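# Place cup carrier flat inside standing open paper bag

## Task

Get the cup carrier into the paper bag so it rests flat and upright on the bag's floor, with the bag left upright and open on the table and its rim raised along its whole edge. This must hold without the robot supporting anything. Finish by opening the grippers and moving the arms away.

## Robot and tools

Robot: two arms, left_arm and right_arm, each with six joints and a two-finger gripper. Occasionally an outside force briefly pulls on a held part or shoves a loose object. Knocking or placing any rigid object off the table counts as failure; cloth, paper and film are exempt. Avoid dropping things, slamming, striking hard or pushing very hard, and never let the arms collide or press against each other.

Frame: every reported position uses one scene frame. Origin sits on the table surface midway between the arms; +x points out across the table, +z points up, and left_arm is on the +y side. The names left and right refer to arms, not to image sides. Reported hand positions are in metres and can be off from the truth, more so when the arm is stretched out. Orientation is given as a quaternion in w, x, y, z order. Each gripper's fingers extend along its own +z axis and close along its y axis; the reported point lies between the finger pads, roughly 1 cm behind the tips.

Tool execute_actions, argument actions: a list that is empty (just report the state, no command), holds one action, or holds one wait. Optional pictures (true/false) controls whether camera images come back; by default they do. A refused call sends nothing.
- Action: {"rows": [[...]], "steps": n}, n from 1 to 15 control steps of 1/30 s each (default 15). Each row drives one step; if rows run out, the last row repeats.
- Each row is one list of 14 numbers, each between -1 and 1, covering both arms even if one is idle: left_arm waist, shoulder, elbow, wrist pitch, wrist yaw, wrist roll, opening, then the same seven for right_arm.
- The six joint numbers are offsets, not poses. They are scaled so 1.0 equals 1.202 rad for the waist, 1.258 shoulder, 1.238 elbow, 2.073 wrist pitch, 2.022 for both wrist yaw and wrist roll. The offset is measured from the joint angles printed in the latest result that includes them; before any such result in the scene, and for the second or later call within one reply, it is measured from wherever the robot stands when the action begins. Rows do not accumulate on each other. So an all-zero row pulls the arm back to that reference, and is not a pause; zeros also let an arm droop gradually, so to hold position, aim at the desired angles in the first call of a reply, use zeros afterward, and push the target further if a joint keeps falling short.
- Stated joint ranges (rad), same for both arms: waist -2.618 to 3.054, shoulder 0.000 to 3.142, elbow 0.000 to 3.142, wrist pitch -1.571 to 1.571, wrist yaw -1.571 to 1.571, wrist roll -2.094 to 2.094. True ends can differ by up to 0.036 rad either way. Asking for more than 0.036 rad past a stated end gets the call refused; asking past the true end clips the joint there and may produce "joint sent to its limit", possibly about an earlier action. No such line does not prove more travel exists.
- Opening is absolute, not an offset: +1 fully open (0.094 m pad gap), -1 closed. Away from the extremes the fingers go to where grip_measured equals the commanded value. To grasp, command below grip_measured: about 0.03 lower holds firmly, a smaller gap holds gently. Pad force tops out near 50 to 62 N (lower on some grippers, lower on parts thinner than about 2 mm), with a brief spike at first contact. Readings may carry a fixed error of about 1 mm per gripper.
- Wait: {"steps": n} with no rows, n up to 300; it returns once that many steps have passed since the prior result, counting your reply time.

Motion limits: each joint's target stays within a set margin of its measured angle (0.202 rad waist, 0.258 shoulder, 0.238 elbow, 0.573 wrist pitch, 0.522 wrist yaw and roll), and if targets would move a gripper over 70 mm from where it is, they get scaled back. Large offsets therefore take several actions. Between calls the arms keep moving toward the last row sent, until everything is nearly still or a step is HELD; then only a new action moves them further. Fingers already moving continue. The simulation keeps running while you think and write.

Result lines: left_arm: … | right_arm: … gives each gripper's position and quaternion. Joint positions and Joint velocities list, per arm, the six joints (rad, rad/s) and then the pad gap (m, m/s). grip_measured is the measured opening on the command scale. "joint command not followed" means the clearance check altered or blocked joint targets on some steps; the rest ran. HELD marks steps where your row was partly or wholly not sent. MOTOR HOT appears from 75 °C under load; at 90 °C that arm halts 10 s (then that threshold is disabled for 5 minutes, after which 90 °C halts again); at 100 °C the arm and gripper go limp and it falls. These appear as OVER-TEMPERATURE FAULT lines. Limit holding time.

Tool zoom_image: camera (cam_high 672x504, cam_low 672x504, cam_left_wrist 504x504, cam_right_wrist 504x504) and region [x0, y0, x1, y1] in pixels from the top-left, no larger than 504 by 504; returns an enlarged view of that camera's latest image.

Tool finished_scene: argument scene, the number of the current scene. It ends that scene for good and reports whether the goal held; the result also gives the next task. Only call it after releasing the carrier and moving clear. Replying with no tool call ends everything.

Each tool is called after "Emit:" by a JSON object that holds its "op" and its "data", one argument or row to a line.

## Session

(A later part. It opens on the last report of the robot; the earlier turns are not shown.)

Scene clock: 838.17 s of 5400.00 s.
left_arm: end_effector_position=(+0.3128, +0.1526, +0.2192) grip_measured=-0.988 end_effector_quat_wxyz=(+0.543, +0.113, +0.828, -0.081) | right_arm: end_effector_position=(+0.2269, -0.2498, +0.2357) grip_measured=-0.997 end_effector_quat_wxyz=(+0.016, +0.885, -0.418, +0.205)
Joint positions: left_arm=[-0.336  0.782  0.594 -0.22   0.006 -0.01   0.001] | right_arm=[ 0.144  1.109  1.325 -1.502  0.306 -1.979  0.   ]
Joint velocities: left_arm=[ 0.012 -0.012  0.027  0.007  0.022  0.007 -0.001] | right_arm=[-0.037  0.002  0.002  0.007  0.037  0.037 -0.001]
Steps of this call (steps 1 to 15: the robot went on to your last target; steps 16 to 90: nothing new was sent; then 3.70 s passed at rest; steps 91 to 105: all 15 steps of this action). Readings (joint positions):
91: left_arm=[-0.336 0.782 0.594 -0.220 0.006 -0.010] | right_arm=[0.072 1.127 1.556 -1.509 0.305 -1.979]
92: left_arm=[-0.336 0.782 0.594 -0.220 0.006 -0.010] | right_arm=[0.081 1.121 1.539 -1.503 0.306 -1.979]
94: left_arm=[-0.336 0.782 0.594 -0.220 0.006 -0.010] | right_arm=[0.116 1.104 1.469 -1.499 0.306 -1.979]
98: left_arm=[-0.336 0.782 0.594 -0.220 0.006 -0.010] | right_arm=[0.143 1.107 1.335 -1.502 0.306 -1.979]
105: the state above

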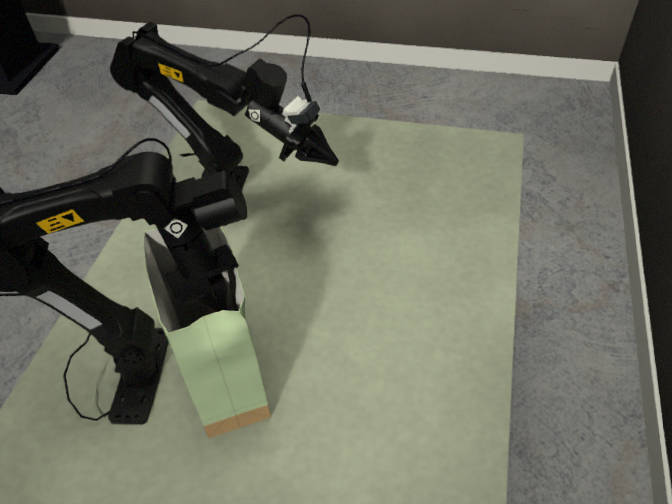

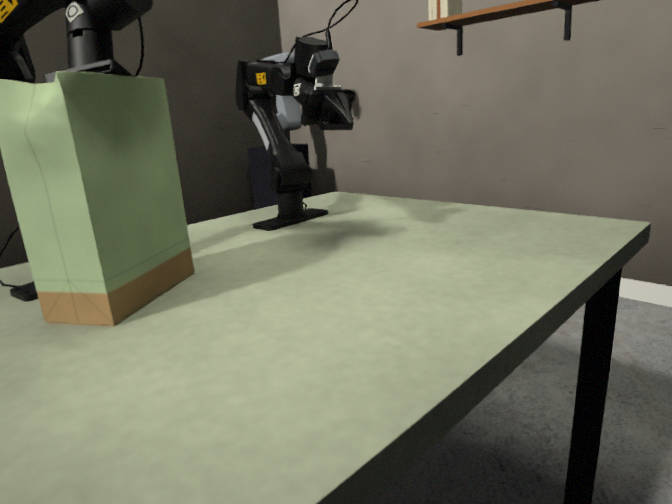

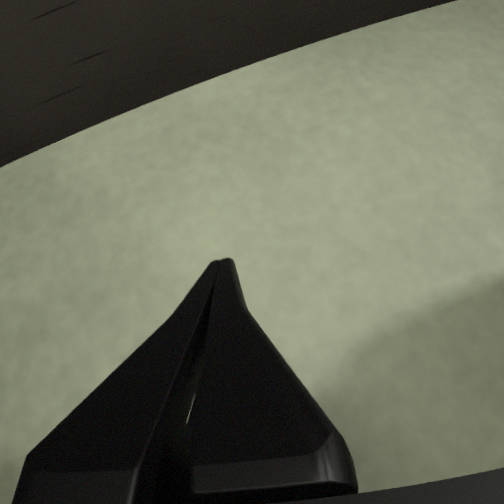

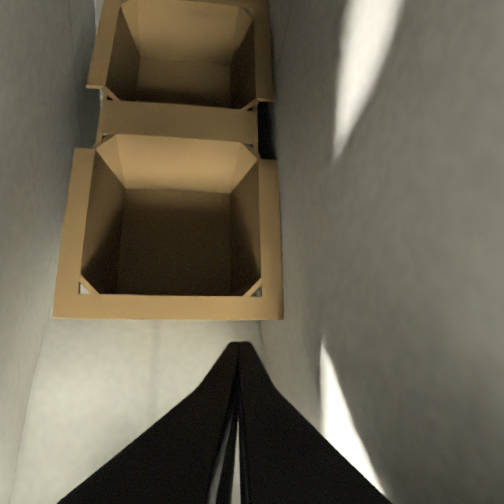

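Emit:
{"op": "execute_actions", "data": {
  "actions": [
    {"rows":[[0,0,0,0,0,0,-1,0.01,0.02,-0.03,0,-0.02,0,-1],[0,0,0,0,0,0,-1,0.02,0.04,-0.06,0,-0.035,0,-1],[0,0,0,0,0,0,-1,0.02,0.06,-0.09,0,-0.045,0,-1],[0,0,0,0,0,0,-1,0.02,0.08,-0.11,0,-0.045,0,-1],[0,0,0,0,0,0,-1,0.02,0.09,-0.12,0,-0.045,0,-1]],"steps":15}
  ]
}}

Scene clock: 845.23 s of 5400.00 s.
left_arm: end_effector_position=(+0.3128, +0.1526, +0.2192) grip_measured=-0.988 end_effector_quat_wxyz=(+0.543, +0.113, +0.828, -0.081) | right_arm: end_effector_position=(+0.2115, -0.2395, +0.1718) grip_measured=-0.997 end_effector_quat_wxyz=(+0.078, +0.909, -0.400, +0.087)
Joint positions: left_arm=[-0.336  0.782  0.594 -0.22   0.006 -0.01   0.001] | right_arm=[ 0.156  1.229  1.18  -1.5    0.234 -1.979  0.   ]
Joint velocities: left_arm=[ 0.002 -0.002  0.012  0.007 -0.022 -0.022 -0.001] | right_arm=[-0.012 -0.017  0.002  0.022 -0.007 -0.037  0.001]
Steps of this call (steps 1 to 15: the robot went on to your last target; steps 16 to 90: nothing new was sent; then 3.57 s passed at rest; steps 91 to 105: all 15 steps of this action). Readings (joint positions):
91: left_arm=[-0.336 0.782 0.594 -0.220 0.006 -0.010] | right_arm=[0.144 1.109 1.323 -1.502 0.302 -1.979]
92: left_arm=[-0.336 0.782 0.594 -0.220 0.006 -0.010] | right_arm=[0.145 1.112 1.315 -1.501 0.294 -1.979]
94: left_arm=[-0.336 0.782 0.594 -0.220 0.006 -0.010] | right_arm=[0.153 1.133 1.274 -1.500 0.271 -1.979]
98: left_arm=[-0.336 0.782 0.594 -0.220 0.006 -0.010] | right_arm=[0.156 1.218 1.189 -1.500 0.244 -1.979]
105: the state above

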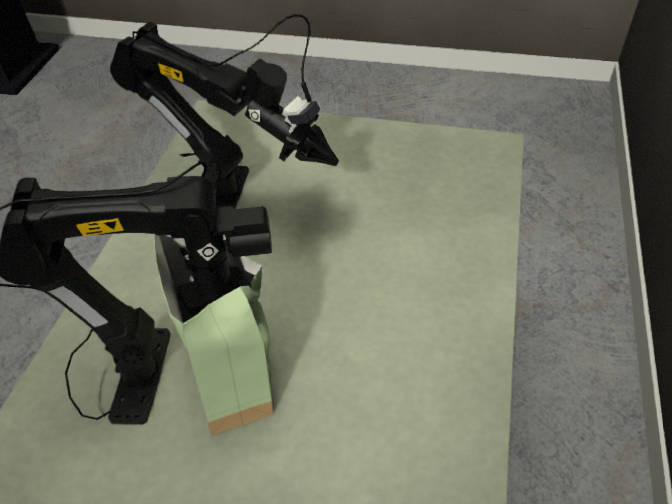

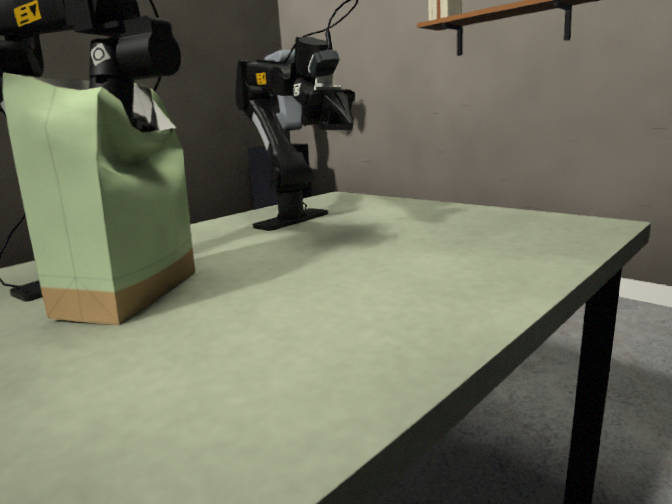

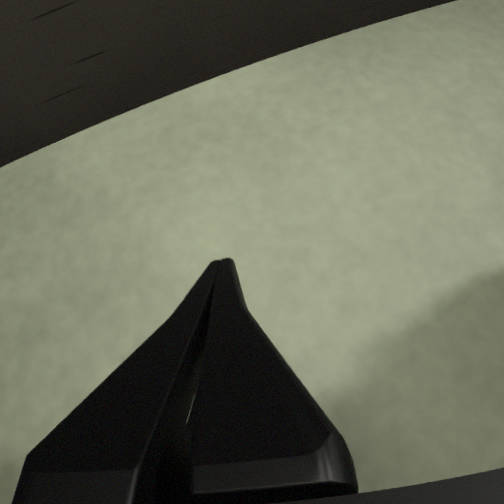

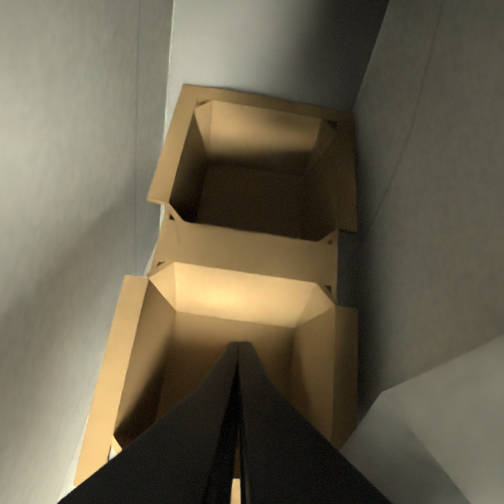

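Emit:
{"op": "execute_actions", "data": {
  "actions": [
    {"rows":[[0,0,0,0,0,0,-1,0,-0.04,0.03,0,0,0,-1],[0,0,0,0,0,0,-1,0,-0.08,0.06,0,0,0,-1],[0,0,0,0,0,0,-1,0,-0.12,0.09,0,0,0,-1],[0,0,0,0,0,0,-1,0,-0.16,0.12,0,0,0,-1],[0,0,0,0,0,0,-1,0,-0.2,0.15,0,0,0,-1],[0,0,0,0,0,0,-1,0,-0.24,0.17,0,0,0,-1]],"steps":15}
  ]
}}

Scene clock: 859.50 s of 5400.00 s.
left_arm: end_effector_position=(+0.3128, +0.1526, +0.2192) grip_measured=-0.988 end_effector_quat_wxyz=(+0.543, +0.113, +0.828, -0.081) | right_arm: end_effector_position=(+0.2059, -0.2412, +0.2890) grip_measured=-0.997 end_effector_quat_wxyz=(-0.108, +0.860, -0.413, +0.279)
Joint positions: left_arm=[-0.336  0.782  0.594 -0.22   0.006 -0.01   0.001] | right_arm=[ 0.156  0.913  1.397 -1.488  0.232 -1.979  0.   ]
Joint velocities: left_arm=[ 0.002 -0.002 -0.002 -0.051 -0.022  0.022 -0.   ] | right_arm=[ 0.007  0.066  0.012 -0.051  0.066  0.066 -0.   ]
Steps of this call (steps 1 to 15: the robot went on to your last target; steps 16 to 90: nothing new was sent; then 10.77 s passed at rest; steps 91 to 105: all 15 steps of this action). Readings (joint positions):
91: left_arm=[-0.336 0.782 0.594 -0.220 0.006 -0.010] | right_arm=[0.156 1.226 1.180 -1.500 0.232 -1.979]
92: left_arm=[-0.336 0.782 0.594 -0.220 0.006 -0.010] | right_arm=[0.156 1.216 1.184 -1.499 0.232 -1.979]
94: left_arm=[-0.336 0.782 0.594 -0.220 0.006 -0.010] | right_arm=[0.156 1.162 1.220 -1.499 0.232 -1.979]
98: left_arm=[-0.336 0.782 0.594 -0.220 0.006 -0.010] | right_arm=[0.156 0.974 1.357 -1.486 0.232 -1.979]
105: the state above

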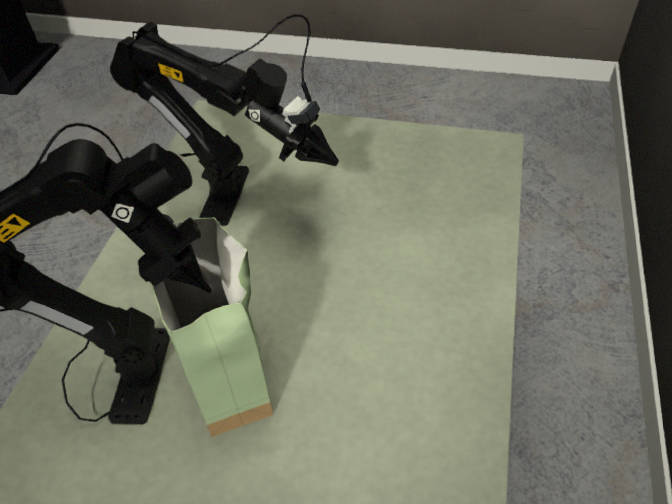

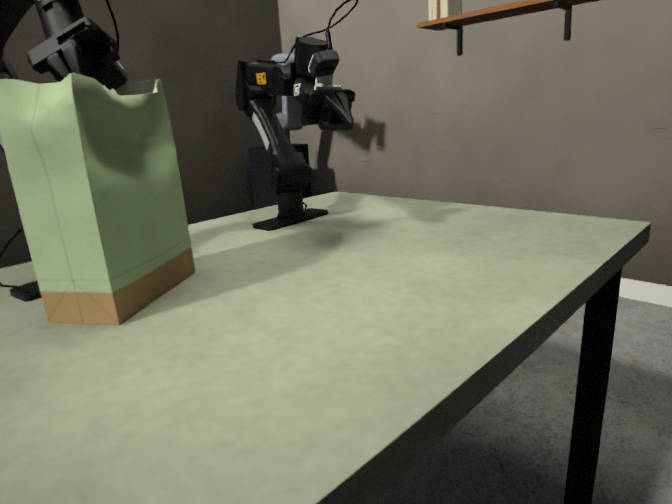

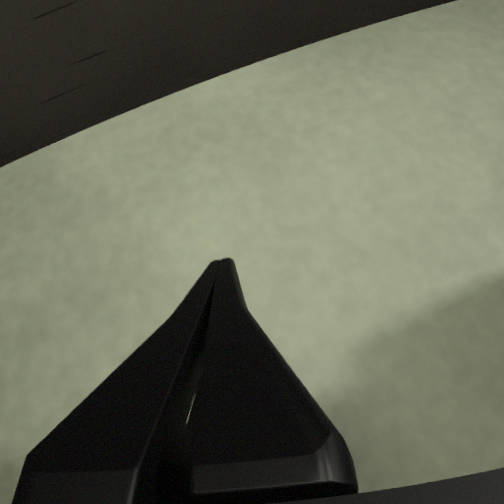

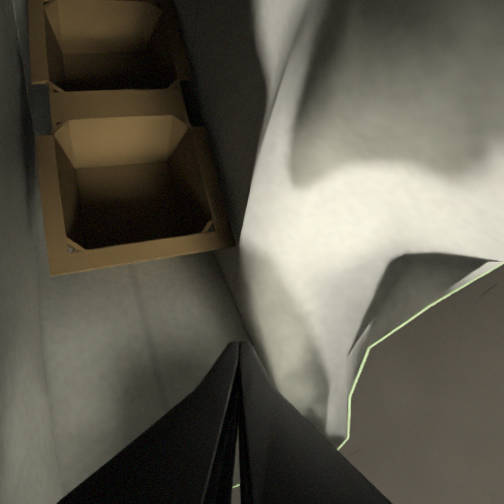

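Emit:
{"op": "execute_actions", "data": {
  "actions": [
    {"rows":[[0,0,0,0,0,0,-1,0,-0.03,0.06,0,0,0,-1],[0,0,0,0,0,0,-1,0,-0.04,0.12,-0.01,0,0,-1],[0,0,0,0,0,0,-1,0,-0.04,0.17,-0.02,-0.02,0.05,-1],[0,0,0,0,0,0,-1,-0.03,-0.03,0.2,-0.02,-0.04,0.1,-1],[0,0,0,0,0,0,-1,-0.08,-0.02,0.22,-0.02,-0.06,0.2,-1],[0,0,0,0,0,0,-1,-0.14,0,0.23,-0.02,-0.08,0.3,-1],[0,0,0,0,0,0,-1,-0.2,0,0.24,-0.02,-0.1,0.4,-1],[0,0,0,0,0,0,-1,-0.26,0,0.25,-0.02,-0.115,0.5,-0.5],[0,0,0,0,0,0,-1,-0.32,0.02,0.26,-0.02,-0.115,0.6,0],[0,0,0,0,0,0,-1,-0.38,0.04,0.27,-0.02,-0.115,0.68,0],[0,0,0,0,0,0,-1,-0.44,0.06,0.27,-0.02,-0.115,0.68,0]],"steps":15}
  ],
  "pictures": false
}}

Emit:
{"op": "execute_actions", "data": {
  "actions": [
    {"steps":20}
  ],
  "pictures": false
}}

Emit:
{"op": "execute_actions", "data": {
  "actions": [
    {"rows":[[0,0,0,0,0,0,-1,0,0.04,0.01,0,0,0,0],[0,0,0,0,0,0,-1,0,0.08,0.02,0,0,0,0],[0,0,0,0,0,0,-1,0,0.12,0.025,0,0,0,0]],"steps":15}
  ]
}}

Scene clock: 879.83 s of 5400.00 s.
left_arm: end_effector_position=(+0.3128, +0.1526, +0.2192) grip_measured=-0.988 end_effector_quat_wxyz=(+0.543, +0.113, +0.828, -0.081) | right_arm: end_effector_position=(+0.2100, -0.3015, +0.3745) grip_measured=-0.003 end_effector_quat_wxyz=(+0.325, -0.328, +0.859, -0.221)
Joint positions: left_arm=[-0.336  0.782  0.594 -0.22   0.006 -0.01   0.001] | right_arm=[-0.357  0.97   1.714 -1.508  0.039 -0.924  0.047]
Joint velocities: left_arm=[-0.007  0.007  0.002 -0.037 -0.022  0.022 -0.   ] | right_arm=[-0.149  0.305  0.017 -0.022 -0.125  2.19   0.001]
Steps of this call (steps 1 to 15: the robot went on to your last target; steps 16 to 90: nothing new was sent; then 16.83 s passed at rest; steps 91 to 105: all 15 steps of this action). Readings (joint positions):
91: left_arm=[-0.336 0.782 0.594 -0.220 0.006 -0.010] | right_arm=[0.156 0.915 1.402 -1.489 0.232 -1.979]
92: left_arm=[-0.336 0.782 0.594 -0.220 0.006 -0.010] | right_arm=[0.156 0.915 1.422 -1.494 0.232 -1.979]
94: left_arm=[-0.336 0.782 0.594 -0.220 0.006 -0.010] | right_arm=[0.151 0.914 1.514 -1.505 0.214 -1.934]
98: left_arm=[-0.336 0.782 0.594 -0.220 0.006 -0.010] | right_arm=[-0.038 0.911 1.673 -1.504 0.120 -1.587]
105: the state above

Scene clock: 880.50 s of 5400.00 s.
left_arm: end_effector_position=(+0.3128, +0.1526, +0.2192) grip_measured=-0.988 end_effector_quat_wxyz=(+0.543, +0.113, +0.828, -0.081) | right_arm: end_effector_position=(+0.2146, -0.2981, +0.3715) grip_measured=-0.003 end_effector_quat_wxyz=(+0.352, -0.198, +0.902, -0.154)
Joint positions: left_arm=[-0.336  0.782  0.594 -0.22   0.006 -0.01   0.001] | right_arm=[-0.361  0.986  1.714 -1.509  0.011 -0.618  0.047]
Joint velocities: left_arm=[-0.012 -0.012 -0.002  0.007 -0.022 -0.022  0.   ] | right_arm=[-0.012 -0.012  0.007 -0.051 -0.037  0.066 -0.001]
Steps of this call (steps 1 to 20: the robot went on to your last target). Readings (joint positions):
1: left_arm=[-0.336 0.782 0.594 -0.220 0.006 -0.010] | right_arm=[-0.359 0.979 1.714 -1.508 0.034 -0.862]
2: left_arm=[-0.336 0.782 0.594 -0.220 0.006 -0.010] | right_arm=[-0.361 0.984 1.714 -1.508 0.029 -0.812]
4: left_arm=[-0.336 0.782 0.594 -0.220 0.006 -0.010] | right_arm=[-0.361 0.986 1.714 -1.508 0.023 -0.741]
8: left_arm=[-0.336 0.782 0.594 -0.220 0.006 -0.010] | right_arm=[-0.361 0.986 1.714 -1.509 0.016 -0.666]
20: the state above

Scene clock: 881.00 s of 5400.00 s.
left_arm: end_effector_position=(+0.3128, +0.1526, +0.2192) grip_measured=-0.988 end_effector_quat_wxyz=(+0.543, +0.113, +0.828, -0.081) | right_arm: end_effector_position=(+0.2539, -0.3054, +0.3455) grip_measured=-0.003 end_effector_quat_wxyz=(+0.289, -0.204, +0.927, -0.128)
Joint positions: left_arm=[-0.336  0.782  0.594 -0.22   0.006 -0.01   0.001] | right_arm=[-0.361  1.152  1.733 -1.508  0.011 -0.618  0.047]
Joint velocities: left_arm=[-0.017  0.002  0.002  0.022  0.066 -0.007  0.   ] | right_arm=[-0.012  0.002  0.002 -0.037 -0.037 -0.022  0.001]
Steps of this call (steps 1 to 15: all 15 steps of this action). Readings (joint positions):
1: left_arm=[-0.336 0.782 0.594 -0.220 0.006 -0.010] | right_arm=[-0.361 0.990 1.714 -1.509 0.011 -0.618]
2: left_arm=[-0.336 0.782 0.594 -0.220 0.006 -0.010] | right_arm=[-0.361 1.000 1.717 -1.512 0.011 -0.618]
4: left_arm=[-0.336 0.782 0.594 -0.220 0.006 -0.010] | right_arm=[-0.361 1.050 1.732 -1.513 0.011 -0.618]
8: left_arm=[-0.336 0.782 0.594 -0.220 0.006 -0.010] | right_arm=[-0.361 1.145 1.733 -1.509 0.011 -0.618]
15: the state above

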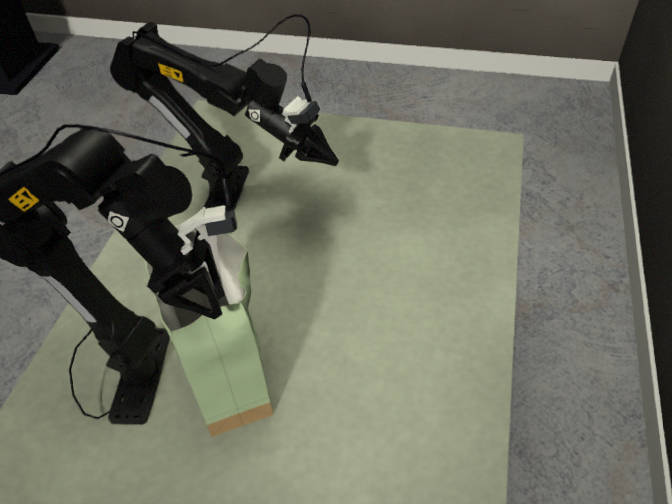

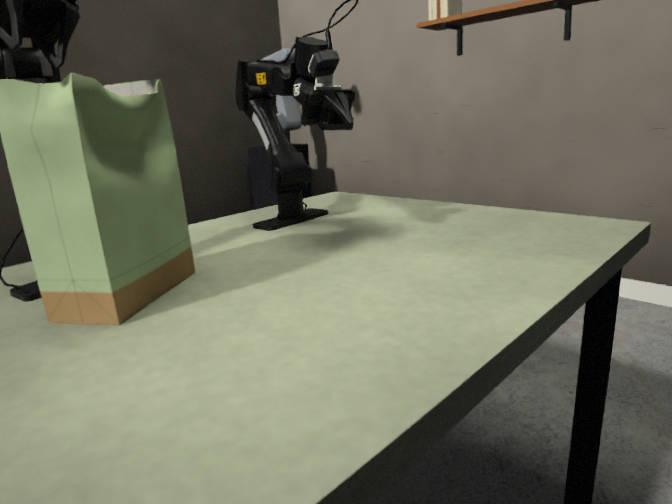

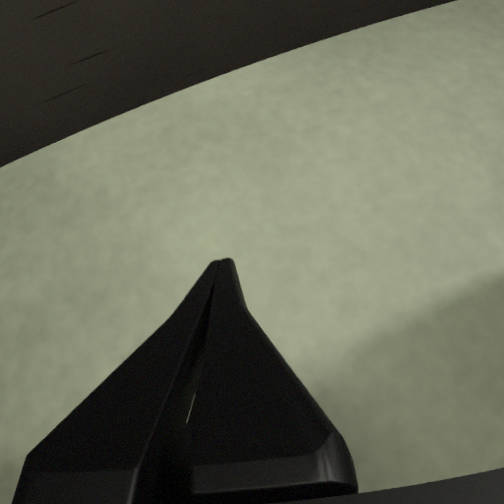

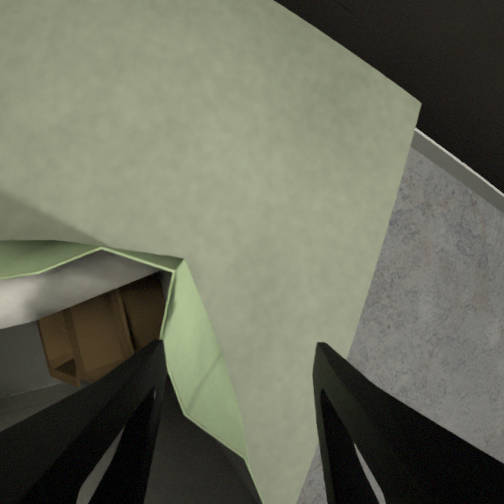

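Emit:
{"op": "execute_actions", "data": {
  "actions": [
    {"rows":[[0,0,0,0,0,0,-1,0.04,-0.01,-0.01,0,0,0,0],[0,0,0,0,0,0,-1,0.08,-0.02,-0.02,0,0,0,0],[0,0,0,0,0,0,-1,0.11,-0.02,-0.04,0,0,0,0],[0,0,0,0,0,0,-1,0.11,-0.02,-0.06,0,0,0,0],[0,0,0,0,0,0,-1,0.11,-0.02,-0.08,0,0,0,0],[0,0,0,0,0,0,-1,0.11,-0.01,-0.1,0,0,0,0],[0,0,0,0,0,0,-1,0.11,0,-0.12,0,0,0,0],[0,0,0,0,0,0,-1,0.11,0.02,-0.14,0,0,0,0],[0,0,0,0,0,0,-1,0.11,0.04,-0.16,-0.01,0,0,0]],"steps":15}
  ]
}}

Scene clock: 895.40 s of 5400.00 s.
left_arm: end_effector_position=(+0.3128, +0.1526, +0.2192) grip_measured=-0.988 end_effector_quat_wxyz=(+0.543, +0.113, +0.828, -0.081) | right_arm: end_effector_position=(+0.2570, -0.2779, +0.2748) grip_measured=-0.003 end_effector_quat_wxyz=(+0.186, -0.268, +0.942, -0.073)
Joint positions: left_arm=[-0.336  0.782  0.594 -0.22   0.006 -0.01   0.001] | right_arm=[-0.241  1.205  1.546 -1.51   0.014 -0.618  0.047]
Joint velocities: left_arm=[-0.002 -0.007  0.002 -0.007 -0.007 -0.037  0.   ] | right_arm=[-0.007 -0.007  0.007  0.066 -0.051  0.022 -0.   ]
Steps of this call (steps 1 to 15: the robot went on to your last target; steps 16 to 90: nothing new was sent; then 10.90 s passed at rest; steps 91 to 105: all 15 steps of this action). Readings (joint positions):
91: left_arm=[-0.336 0.782 0.594 -0.220 0.006 -0.010] | right_arm=[-0.355 1.152 1.733 -1.508 0.014 -0.618]
92: left_arm=[-0.336 0.782 0.594 -0.220 0.006 -0.010] | right_arm=[-0.332 1.152 1.733 -1.508 0.017 -0.618]
94: left_arm=[-0.336 0.782 0.594 -0.220 0.006 -0.010] | right_arm=[-0.270 1.147 1.715 -1.503 0.015 -0.618]
98: left_arm=[-0.336 0.782 0.594 -0.220 0.006 -0.010] | right_arm=[-0.241 1.145 1.624 -1.503 0.013 -0.618]
105: the state above

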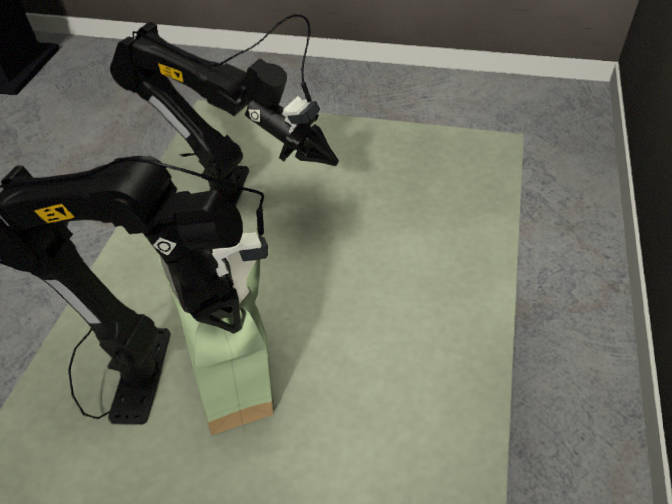

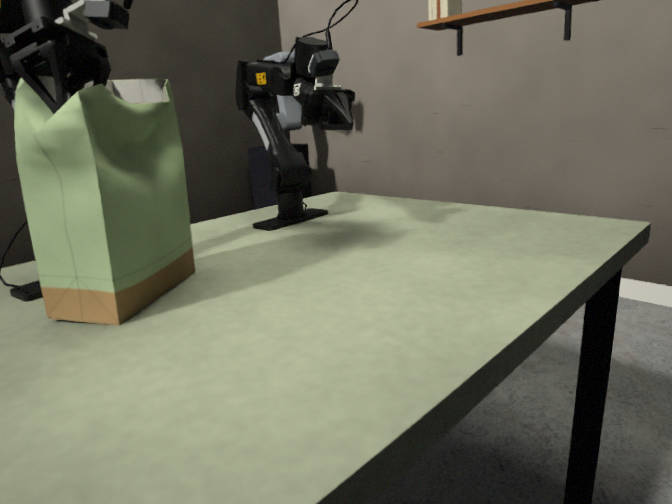

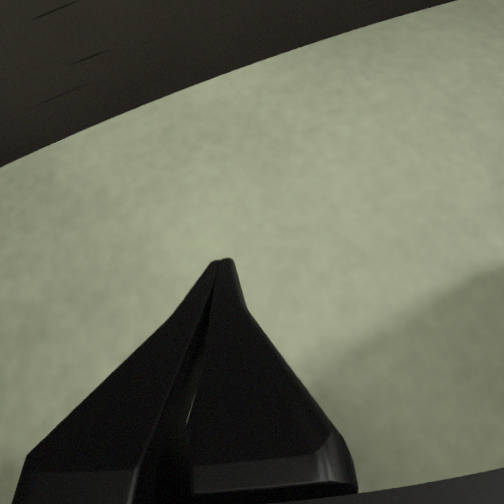

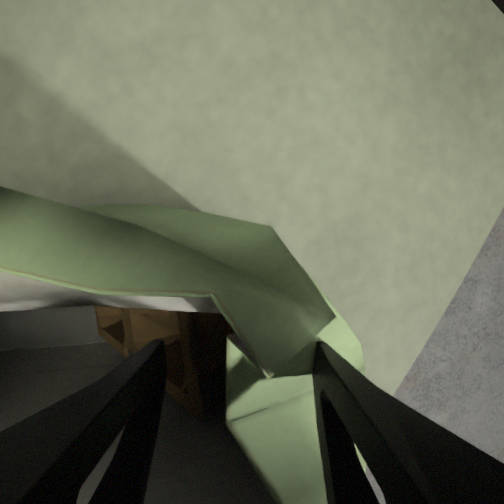

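Emit:
{"op": "execute_actions", "data": {
  "actions": [
    {"rows":[[0,0,0,0,0,0,-1,0,-0.02,0.05,0,0,0,0],[0,0,0,0,0,0,-1,0,-0.04,0.1,0,0,0,0],[0,0,0,0,0,0,-1,0,-0.05,0.14,0,0,0,0],[0,0,0,0,0,0,-1,0,-0.05,0.14,0,0,0,0],[0,0,0,0,0,0,-1,0,-0.05,0.14,0,0,0,0],[0,0,0,0,0,0,-1,0,-0.05,0.14,0,0,0,0],[0,0,0,0,0,0,-1,-0.03,-0.05,0.14,0,0,0,1],[0,0,0,0,0,0,-1,-0.06,-0.05,0.14,0,0,0,1]],"steps":15}
  ]
}}

Scene clock: 908.50 s of 5400.00 s.
left_arm: end_effector_position=(+0.3128, +0.1526, +0.2192) grip_measured=-0.988 end_effector_quat_wxyz=(+0.543, +0.113, +0.828, -0.081) | right_arm: end_effector_position=(+0.2541, -0.2918, +0.3396) grip_measured=+0.998 end_effector_quat_wxyz=(+0.287, -0.232, +0.922, -0.118)
Joint positions: left_arm=[-0.336  0.782  0.594 -0.22   0.006 -0.01   0.001] | right_arm=[-0.302  1.141  1.705 -1.503  0.014 -0.618  0.094]
Joint velocities: left_arm=[ 0.002 -0.002 -0.022  0.022 -0.066  0.007 -0.001] | right_arm=[-0.002 -0.007 -0.002 -0.081 -0.066 -0.11  -0.   ]
Steps of this call (steps 1 to 15: the robot went on to your last target; steps 16 to 90: nothing new was sent; then 9.60 s passed at rest; steps 91 to 105: all 15 steps of this action). Readings (joint positions):
91: left_arm=[-0.336 0.782 0.594 -0.220 0.006 -0.010] | right_arm=[-0.241 1.205 1.550 -1.511 0.015 -0.618]
92: left_arm=[-0.336 0.782 0.594 -0.220 0.006 -0.010] | right_arm=[-0.241 1.205 1.566 -1.513 0.015 -0.618]
94: left_arm=[-0.336 0.782 0.594 -0.220 0.006 -0.010] | right_arm=[-0.241 1.200 1.631 -1.512 0.015 -0.618]
98: left_arm=[-0.336 0.782 0.594 -0.220 0.006 -0.010] | right_arm=[-0.260 1.152 1.700 -1.503 0.012 -0.618]
105: the state above

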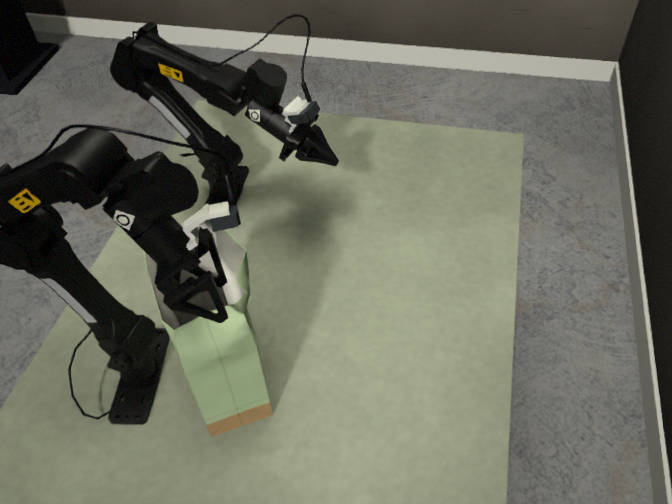

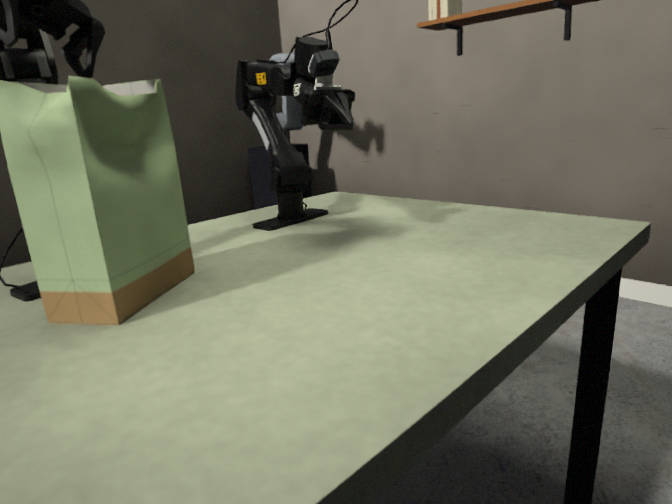

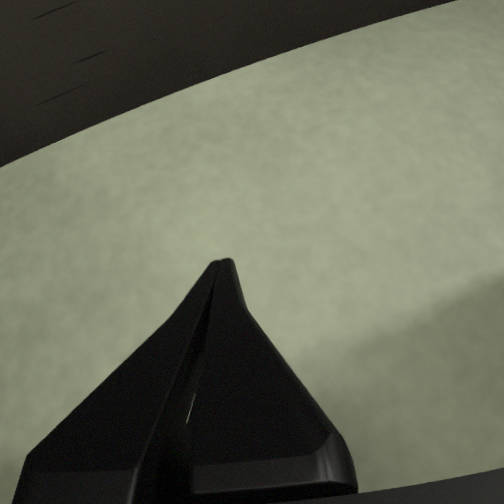

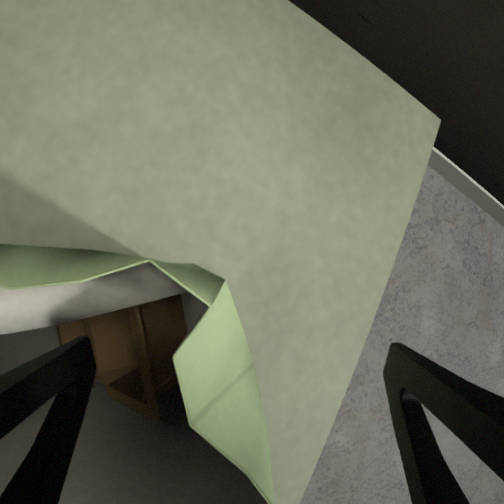

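Emit:
{"op": "execute_actions", "data": {
  "actions": [
    {"rows":[[0,0,0,0,0,0,-1,0,0,-0.03,0,0,0,1],[0,0,0,0,0,0,-1,0,0,-0.06,0,0,0,1],[0,0,0,0,0,0,-1,0,0,-0.09,0,0,0,1],[0,0,0,0,0,0,-1,0,0,-0.12,0,0,0,1],[0,0,0,0,0,0,-1,0,0.01,-0.15,0,0,0,1],[0,0,0,0,0,0,-1,0,0.02,-0.16,0,0,0,1]],"steps":12}
  ],
  "pictures": false
}}

Emit:
{"op": "execute_actions", "data": {
  "actions": [
    {"rows":[[0,0,0,0,0,0,-1,0,0,0,0,0,0,-1]],"steps":15}
  ],
  "pictures": false
}}

Emit:
{"op": "execute_actions", "data": {
  "actions": [
    {"steps":15}
  ]
}}

Scene clock: 920.60 s of 5400.00 s.
left_arm: end_effector_position=(+0.3128, +0.1526, +0.2192) grip_measured=-0.988 end_effector_quat_wxyz=(+0.543, +0.113, +0.828, -0.081) | right_arm: end_effector_position=(+0.2494, -0.2912, +0.2717) grip_measured=+0.998 end_effector_quat_wxyz=(+0.187, -0.239, +0.949, -0.080)
Joint positions: left_arm=[-0.336  0.782  0.594 -0.22   0.006 -0.01   0.001] | right_arm=[-0.302  1.171  1.509 -1.5    0.014 -0.618  0.094]
Joint velocities: left_arm=[ 0.002  0.002 -0.007 -0.007  0.022  0.037 -0.001] | right_arm=[ 0.012 -0.002 -0.002  0.051 -0.007 -0.007  0.   ]
Steps of this call (steps 1 to 15: the robot went on to your last target; steps 16 to 90: nothing new was sent; then 8.70 s passed at rest; steps 91 to 102: all 12 steps of this action). Readings (joint positions):
91: left_arm=[-0.336 0.782 0.594 -0.220 0.006 -0.010] | right_arm=[-0.302 1.141 1.702 -1.502 0.014 -0.618]
92: left_arm=[-0.336 0.782 0.594 -0.220 0.006 -0.010] | right_arm=[-0.302 1.141 1.692 -1.501 0.014 -0.618]
94: left_arm=[-0.336 0.782 0.594 -0.220 0.006 -0.010] | right_arm=[-0.302 1.141 1.644 -1.497 0.014 -0.618]
98: left_arm=[-0.336 0.782 0.594 -0.220 0.006 -0.010] | right_arm=[-0.302 1.157 1.525 -1.500 0.014 -0.618]
102: the state above

Scene clock: 921.10 s of 5400.00 s.
left_arm: end_effector_position=(+0.3128, +0.1526, +0.2192) grip_measured=-0.988 end_effector_quat_wxyz=(+0.543, +0.113, +0.828, -0.081) | right_arm: end_effector_position=(+0.2501, -0.2918, +0.2721) grip_measured=-0.989 end_effector_quat_wxyz=(+0.188, -0.239, +0.949, -0.082)
Joint positions: left_arm=[-0.336  0.782  0.594 -0.22   0.006 -0.01   0.001] | right_arm=[-0.302  1.171  1.509 -1.497  0.017 -0.618  0.001]
Joint velocities: left_arm=[-0.012 -0.007 -0.007 -0.022  0.022 -0.022 -0.001] | right_arm=[ 0.002 -0.012 -0.002 -0.051 -0.081  0.022 -0.   ]
Steps of this call (steps 1 to 15: all 15 steps of this action). Readings (joint positions):
1: left_arm=[-0.336 0.782 0.594 -0.220 0.006 -0.010] | right_arm=[-0.302 1.171 1.509 -1.500 0.014 -0.618]
2: left_arm=[-0.336 0.782 0.594 -0.220 0.006 -0.010] | right_arm=[-0.302 1.171 1.509 -1.500 0.014 -0.618]
4: left_arm=[-0.336 0.782 0.594 -0.220 0.006 -0.010] | right_arm=[-0.302 1.171 1.509 -1.500 0.015 -0.618]
8: left_arm=[-0.336 0.782 0.594 -0.220 0.006 -0.010] | right_arm=[-0.302 1.171 1.509 -1.498 0.017 -0.618]
15: the state above

Scene clock: 921.60 s of 5400.00 s.
left_arm: end_effector_position=(+0.3128, +0.1526, +0.2192) grip_measured=-0.988 end_effector_quat_wxyz=(+0.543, +0.113, +0.828, -0.081) | right_arm: end_effector_position=(+0.2501, -0.2918, +0.2721) grip_measured=-0.989 end_effector_quat_wxyz=(+0.188, -0.239, +0.949, -0.082)
Joint positions: left_arm=[-0.336  0.782  0.594 -0.22   0.006 -0.01   0.001] | right_arm=[-0.302  1.171  1.509 -1.497  0.017 -0.618  0.001]
Joint velocities: left_arm=[ 0.002 -0.012 -0.002 -0.007  0.051  0.007  0.001] | right_arm=[-0.007 -0.012 -0.017  0.037 -0.037  0.007  0.   ]
Steps of this call (steps 1 to 15: the robot went on to your last target). Readings (joint positions):
1: left_arm=[-0.336 0.782 0.594 -0.220 0.006 -0.010] | right_arm=[-0.302 1.171 1.509 -1.497 0.017 -0.618]
2: left_arm=[-0.336 0.782 0.594 -0.220 0.006 -0.010] | right_arm=[-0.302 1.171 1.509 -1.497 0.017 -0.618]
4: left_arm=[-0.336 0.782 0.594 -0.220 0.006 -0.010] | right_arm=[-0.302 1.171 1.509 -1.497 0.017 -0.618]
8: left_arm=[-0.336 0.782 0.594 -0.220 0.006 -0.010] | right_arm=[-0.302 1.171 1.509 -1.497 0.017 -0.618]
15: the state above
All arms were judged still, so your last target was given up. Only a new action makes them travel on or press farther. Fingers that are still opening or closing keep moving.

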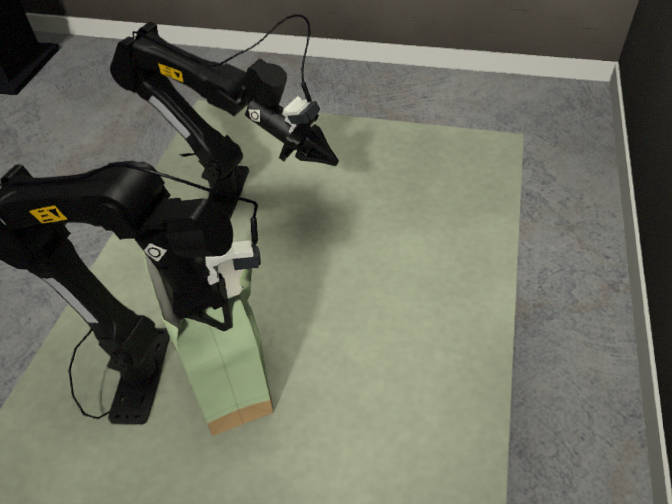

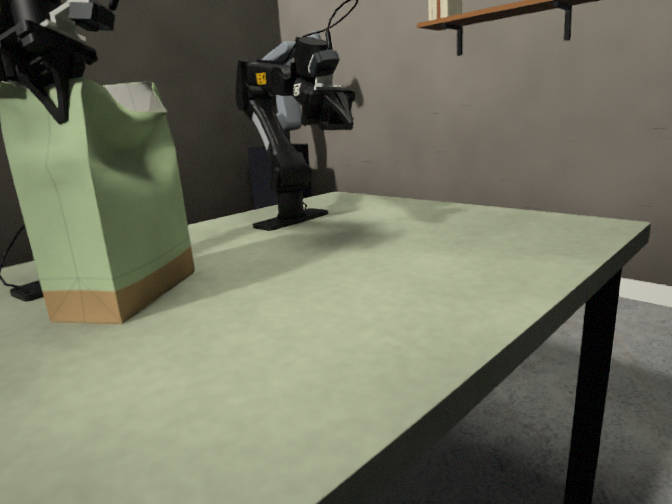

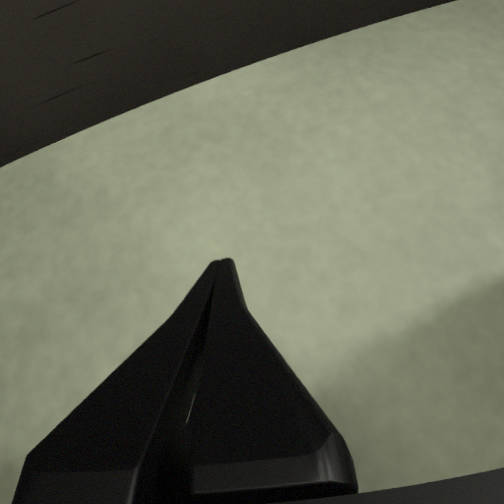

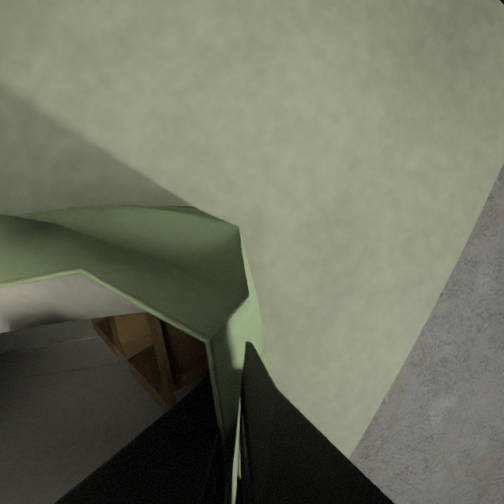

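Emit:
{"op": "execute_actions", "data": {
  "actions": [
    {"rows":[[0,0,0,0,0,0,-1,0,0,0.03,0,0,0,-1],[0,0,0,0,0,0,-1,0,0,0.06,0,0,0,-1],[0,0,0,0,0,0,-1,0,-0.01,0.09,0,0,0,-1],[0,0,0,0,0,0,-1,0,-0.02,0.12,0,0,0,-1],[0,0,0,0,0,0,-1,0,-0.02,0.14,0,0,0,-1]],"steps":15}
  ]
}}

Scene clock: 927.50 s of 5400.00 s.
left_arm: end_effector_position=(+0.3128, +0.1526, +0.2192) grip_measured=-0.988 end_effector_quat_wxyz=(+0.543, +0.113, +0.828, -0.081) | right_arm: end_effector_position=(+0.2572, -0.2929, +0.3237) grip_measured=-0.989 end_effector_quat_wxyz=(+0.264, -0.233, +0.929, -0.112)
Joint positions: left_arm=[-0.336  0.782  0.594 -0.22   0.006 -0.01   0.001] | right_arm=[-0.302  1.156  1.662 -1.497  0.018 -0.618  0.001]
Joint velocities: left_arm=[-0.007 -0.017 -0.007 -0.066 -0.051  0.022  0.   ] | right_arm=[-0.012  0.002 -0.002  0.037 -0.022 -0.066 -0.   ]
Steps of this call (steps 1 to 90: nothing new was sent; then 2.40 s passed at rest; steps 91 to 105: all 15 steps of this action). Readings (joint positions):
91: left_arm=[-0.336 0.782 0.594 -0.220 0.006 -0.010] | right_arm=[-0.302 1.171 1.511 -1.497 0.017 -0.618]
92: left_arm=[-0.336 0.782 0.594 -0.220 0.006 -0.010] | right_arm=[-0.302 1.171 1.519 -1.498 0.018 -0.618]
94: left_arm=[-0.336 0.782 0.594 -0.220 0.006 -0.010] | right_arm=[-0.302 1.171 1.560 -1.500 0.018 -0.618]
98: left_arm=[-0.336 0.782 0.594 -0.220 0.006 -0.010] | right_arm=[-0.302 1.163 1.655 -1.497 0.018 -0.618]
105: the state above

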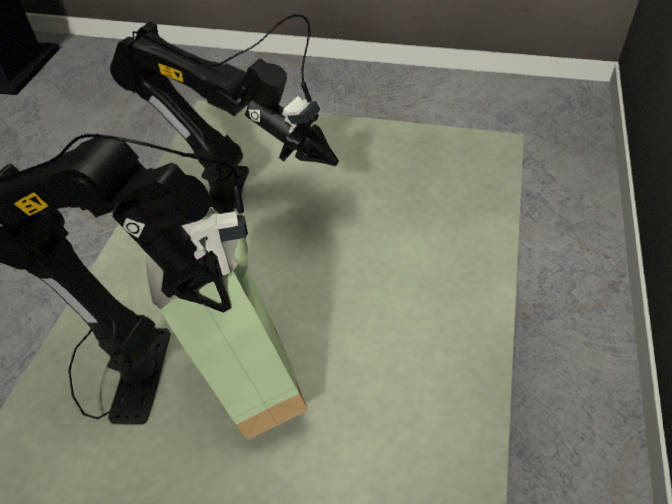

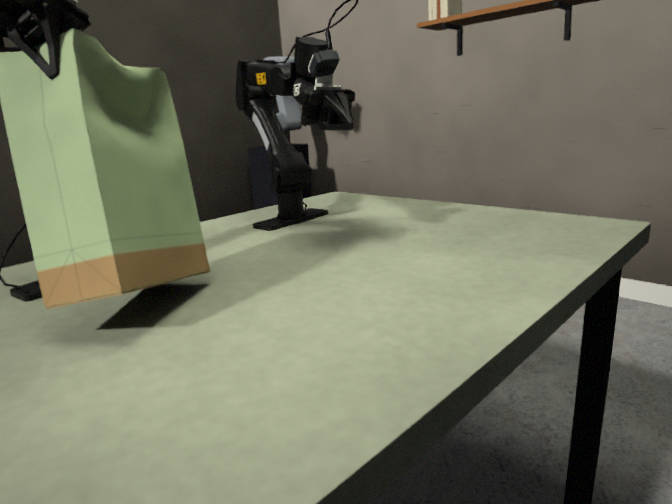

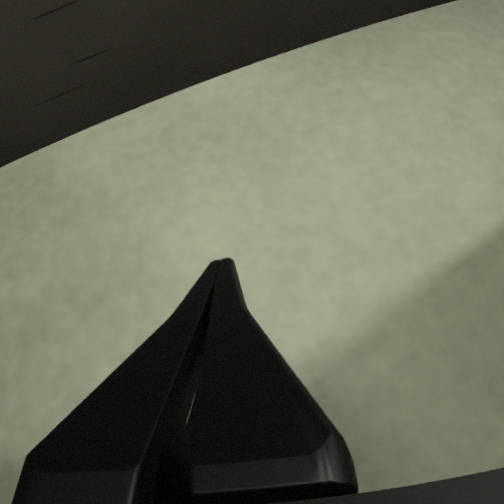

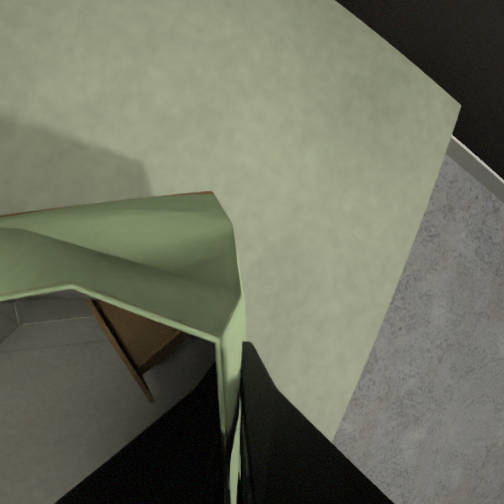

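Emit:
{"op": "execute_actions", "data": {
  "actions": [
    {"rows":[[0,0,0,0,0,0,-1,0,0.02,0.02,0,0.02,0,-1],[0,0,0,0,0,0,-1,0,0.04,0.04,0,0.04,0,-1],[0,0,0,0,0,0,-1,0,0.06,0.06,0,0.06,0,-1],[0,0,0,0,0,0,-1,0,0.08,0.07,0,0.08,0,-1],[0,0,0,0,0,0,-1,0,0.1,0.08,0,0.1,0,-1],[0,0,0,0,0,0,-1,0,0.12,0.09,0,0.12,0,-1],[0,0,0,0,0,0,-1,0,0.13,0.1,0,0.14,0,-1]],"steps":15}
  ]
}}

Scene clock: 938.67 s of 5400.00 s.
left_arm: end_effector_position=(+0.3128, +0.1526, +0.2192) grip_measured=-0.988 end_effector_quat_wxyz=(+0.543, +0.113, +0.828, -0.081) | right_arm: end_effector_position=(+0.2871, -0.3411, +0.3186) grip_measured=-0.989 end_effector_quat_wxyz=(+0.182, -0.204, +0.939, -0.210)
Joint positions: left_arm=[-0.336  0.782  0.594 -0.22   0.006 -0.01   0.001] | right_arm=[-0.302  1.327  1.754 -1.497  0.269 -0.618  0.001]
Joint velocities: left_arm=[-0.007 -0.022  0.017  0.022  0.007 -0.007 -0.001] | right_arm=[-0.017  0.012  0.042 -0.051  0.037 -0.051  0.   ]
Steps of this call (steps 1 to 15: the robot went on to your last target; steps 16 to 90: nothing new was sent; then 7.67 s passed at rest; steps 91 to 105: all 15 steps of this action). Readings (joint positions):
91: left_arm=[-0.336 0.782 0.594 -0.220 0.006 -0.010] | right_arm=[-0.302 1.157 1.662 -1.497 0.023 -0.618]
92: left_arm=[-0.336 0.782 0.594 -0.220 0.006 -0.010] | right_arm=[-0.302 1.162 1.667 -1.499 0.034 -0.618]
94: left_arm=[-0.336 0.782 0.594 -0.220 0.006 -0.010] | right_arm=[-0.302 1.192 1.697 -1.504 0.073 -0.618]
98: left_arm=[-0.336 0.782 0.594 -0.220 0.006 -0.010] | right_arm=[-0.302 1.286 1.750 -1.502 0.185 -0.618]
105: the state above

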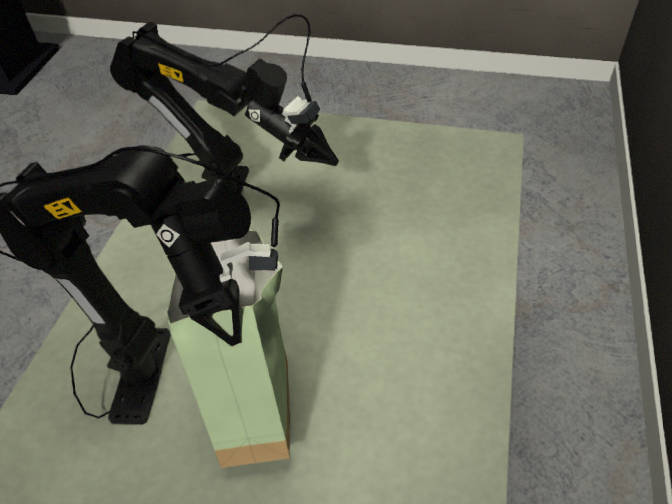

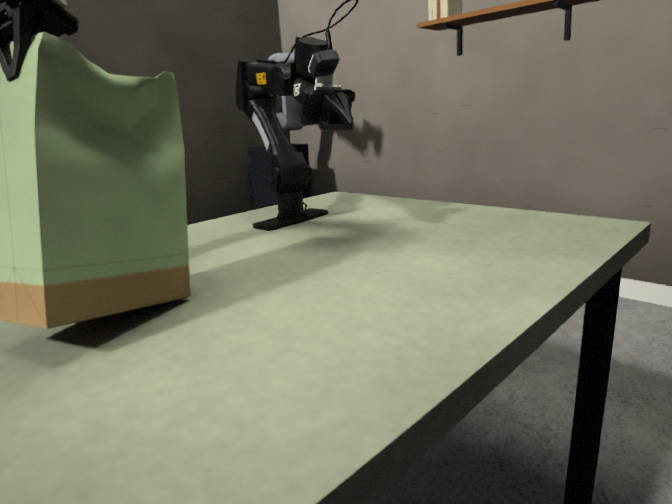

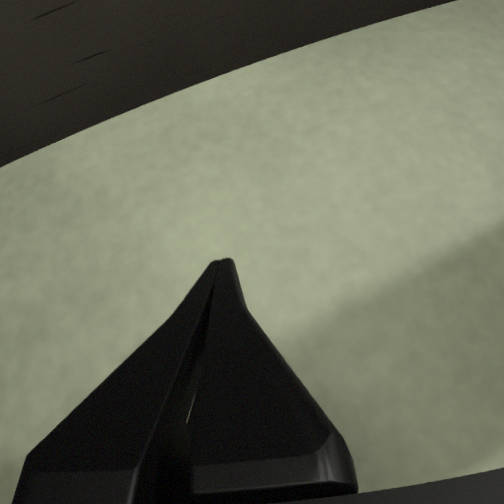

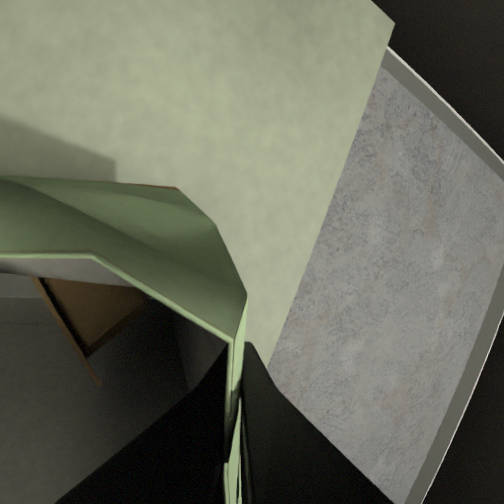

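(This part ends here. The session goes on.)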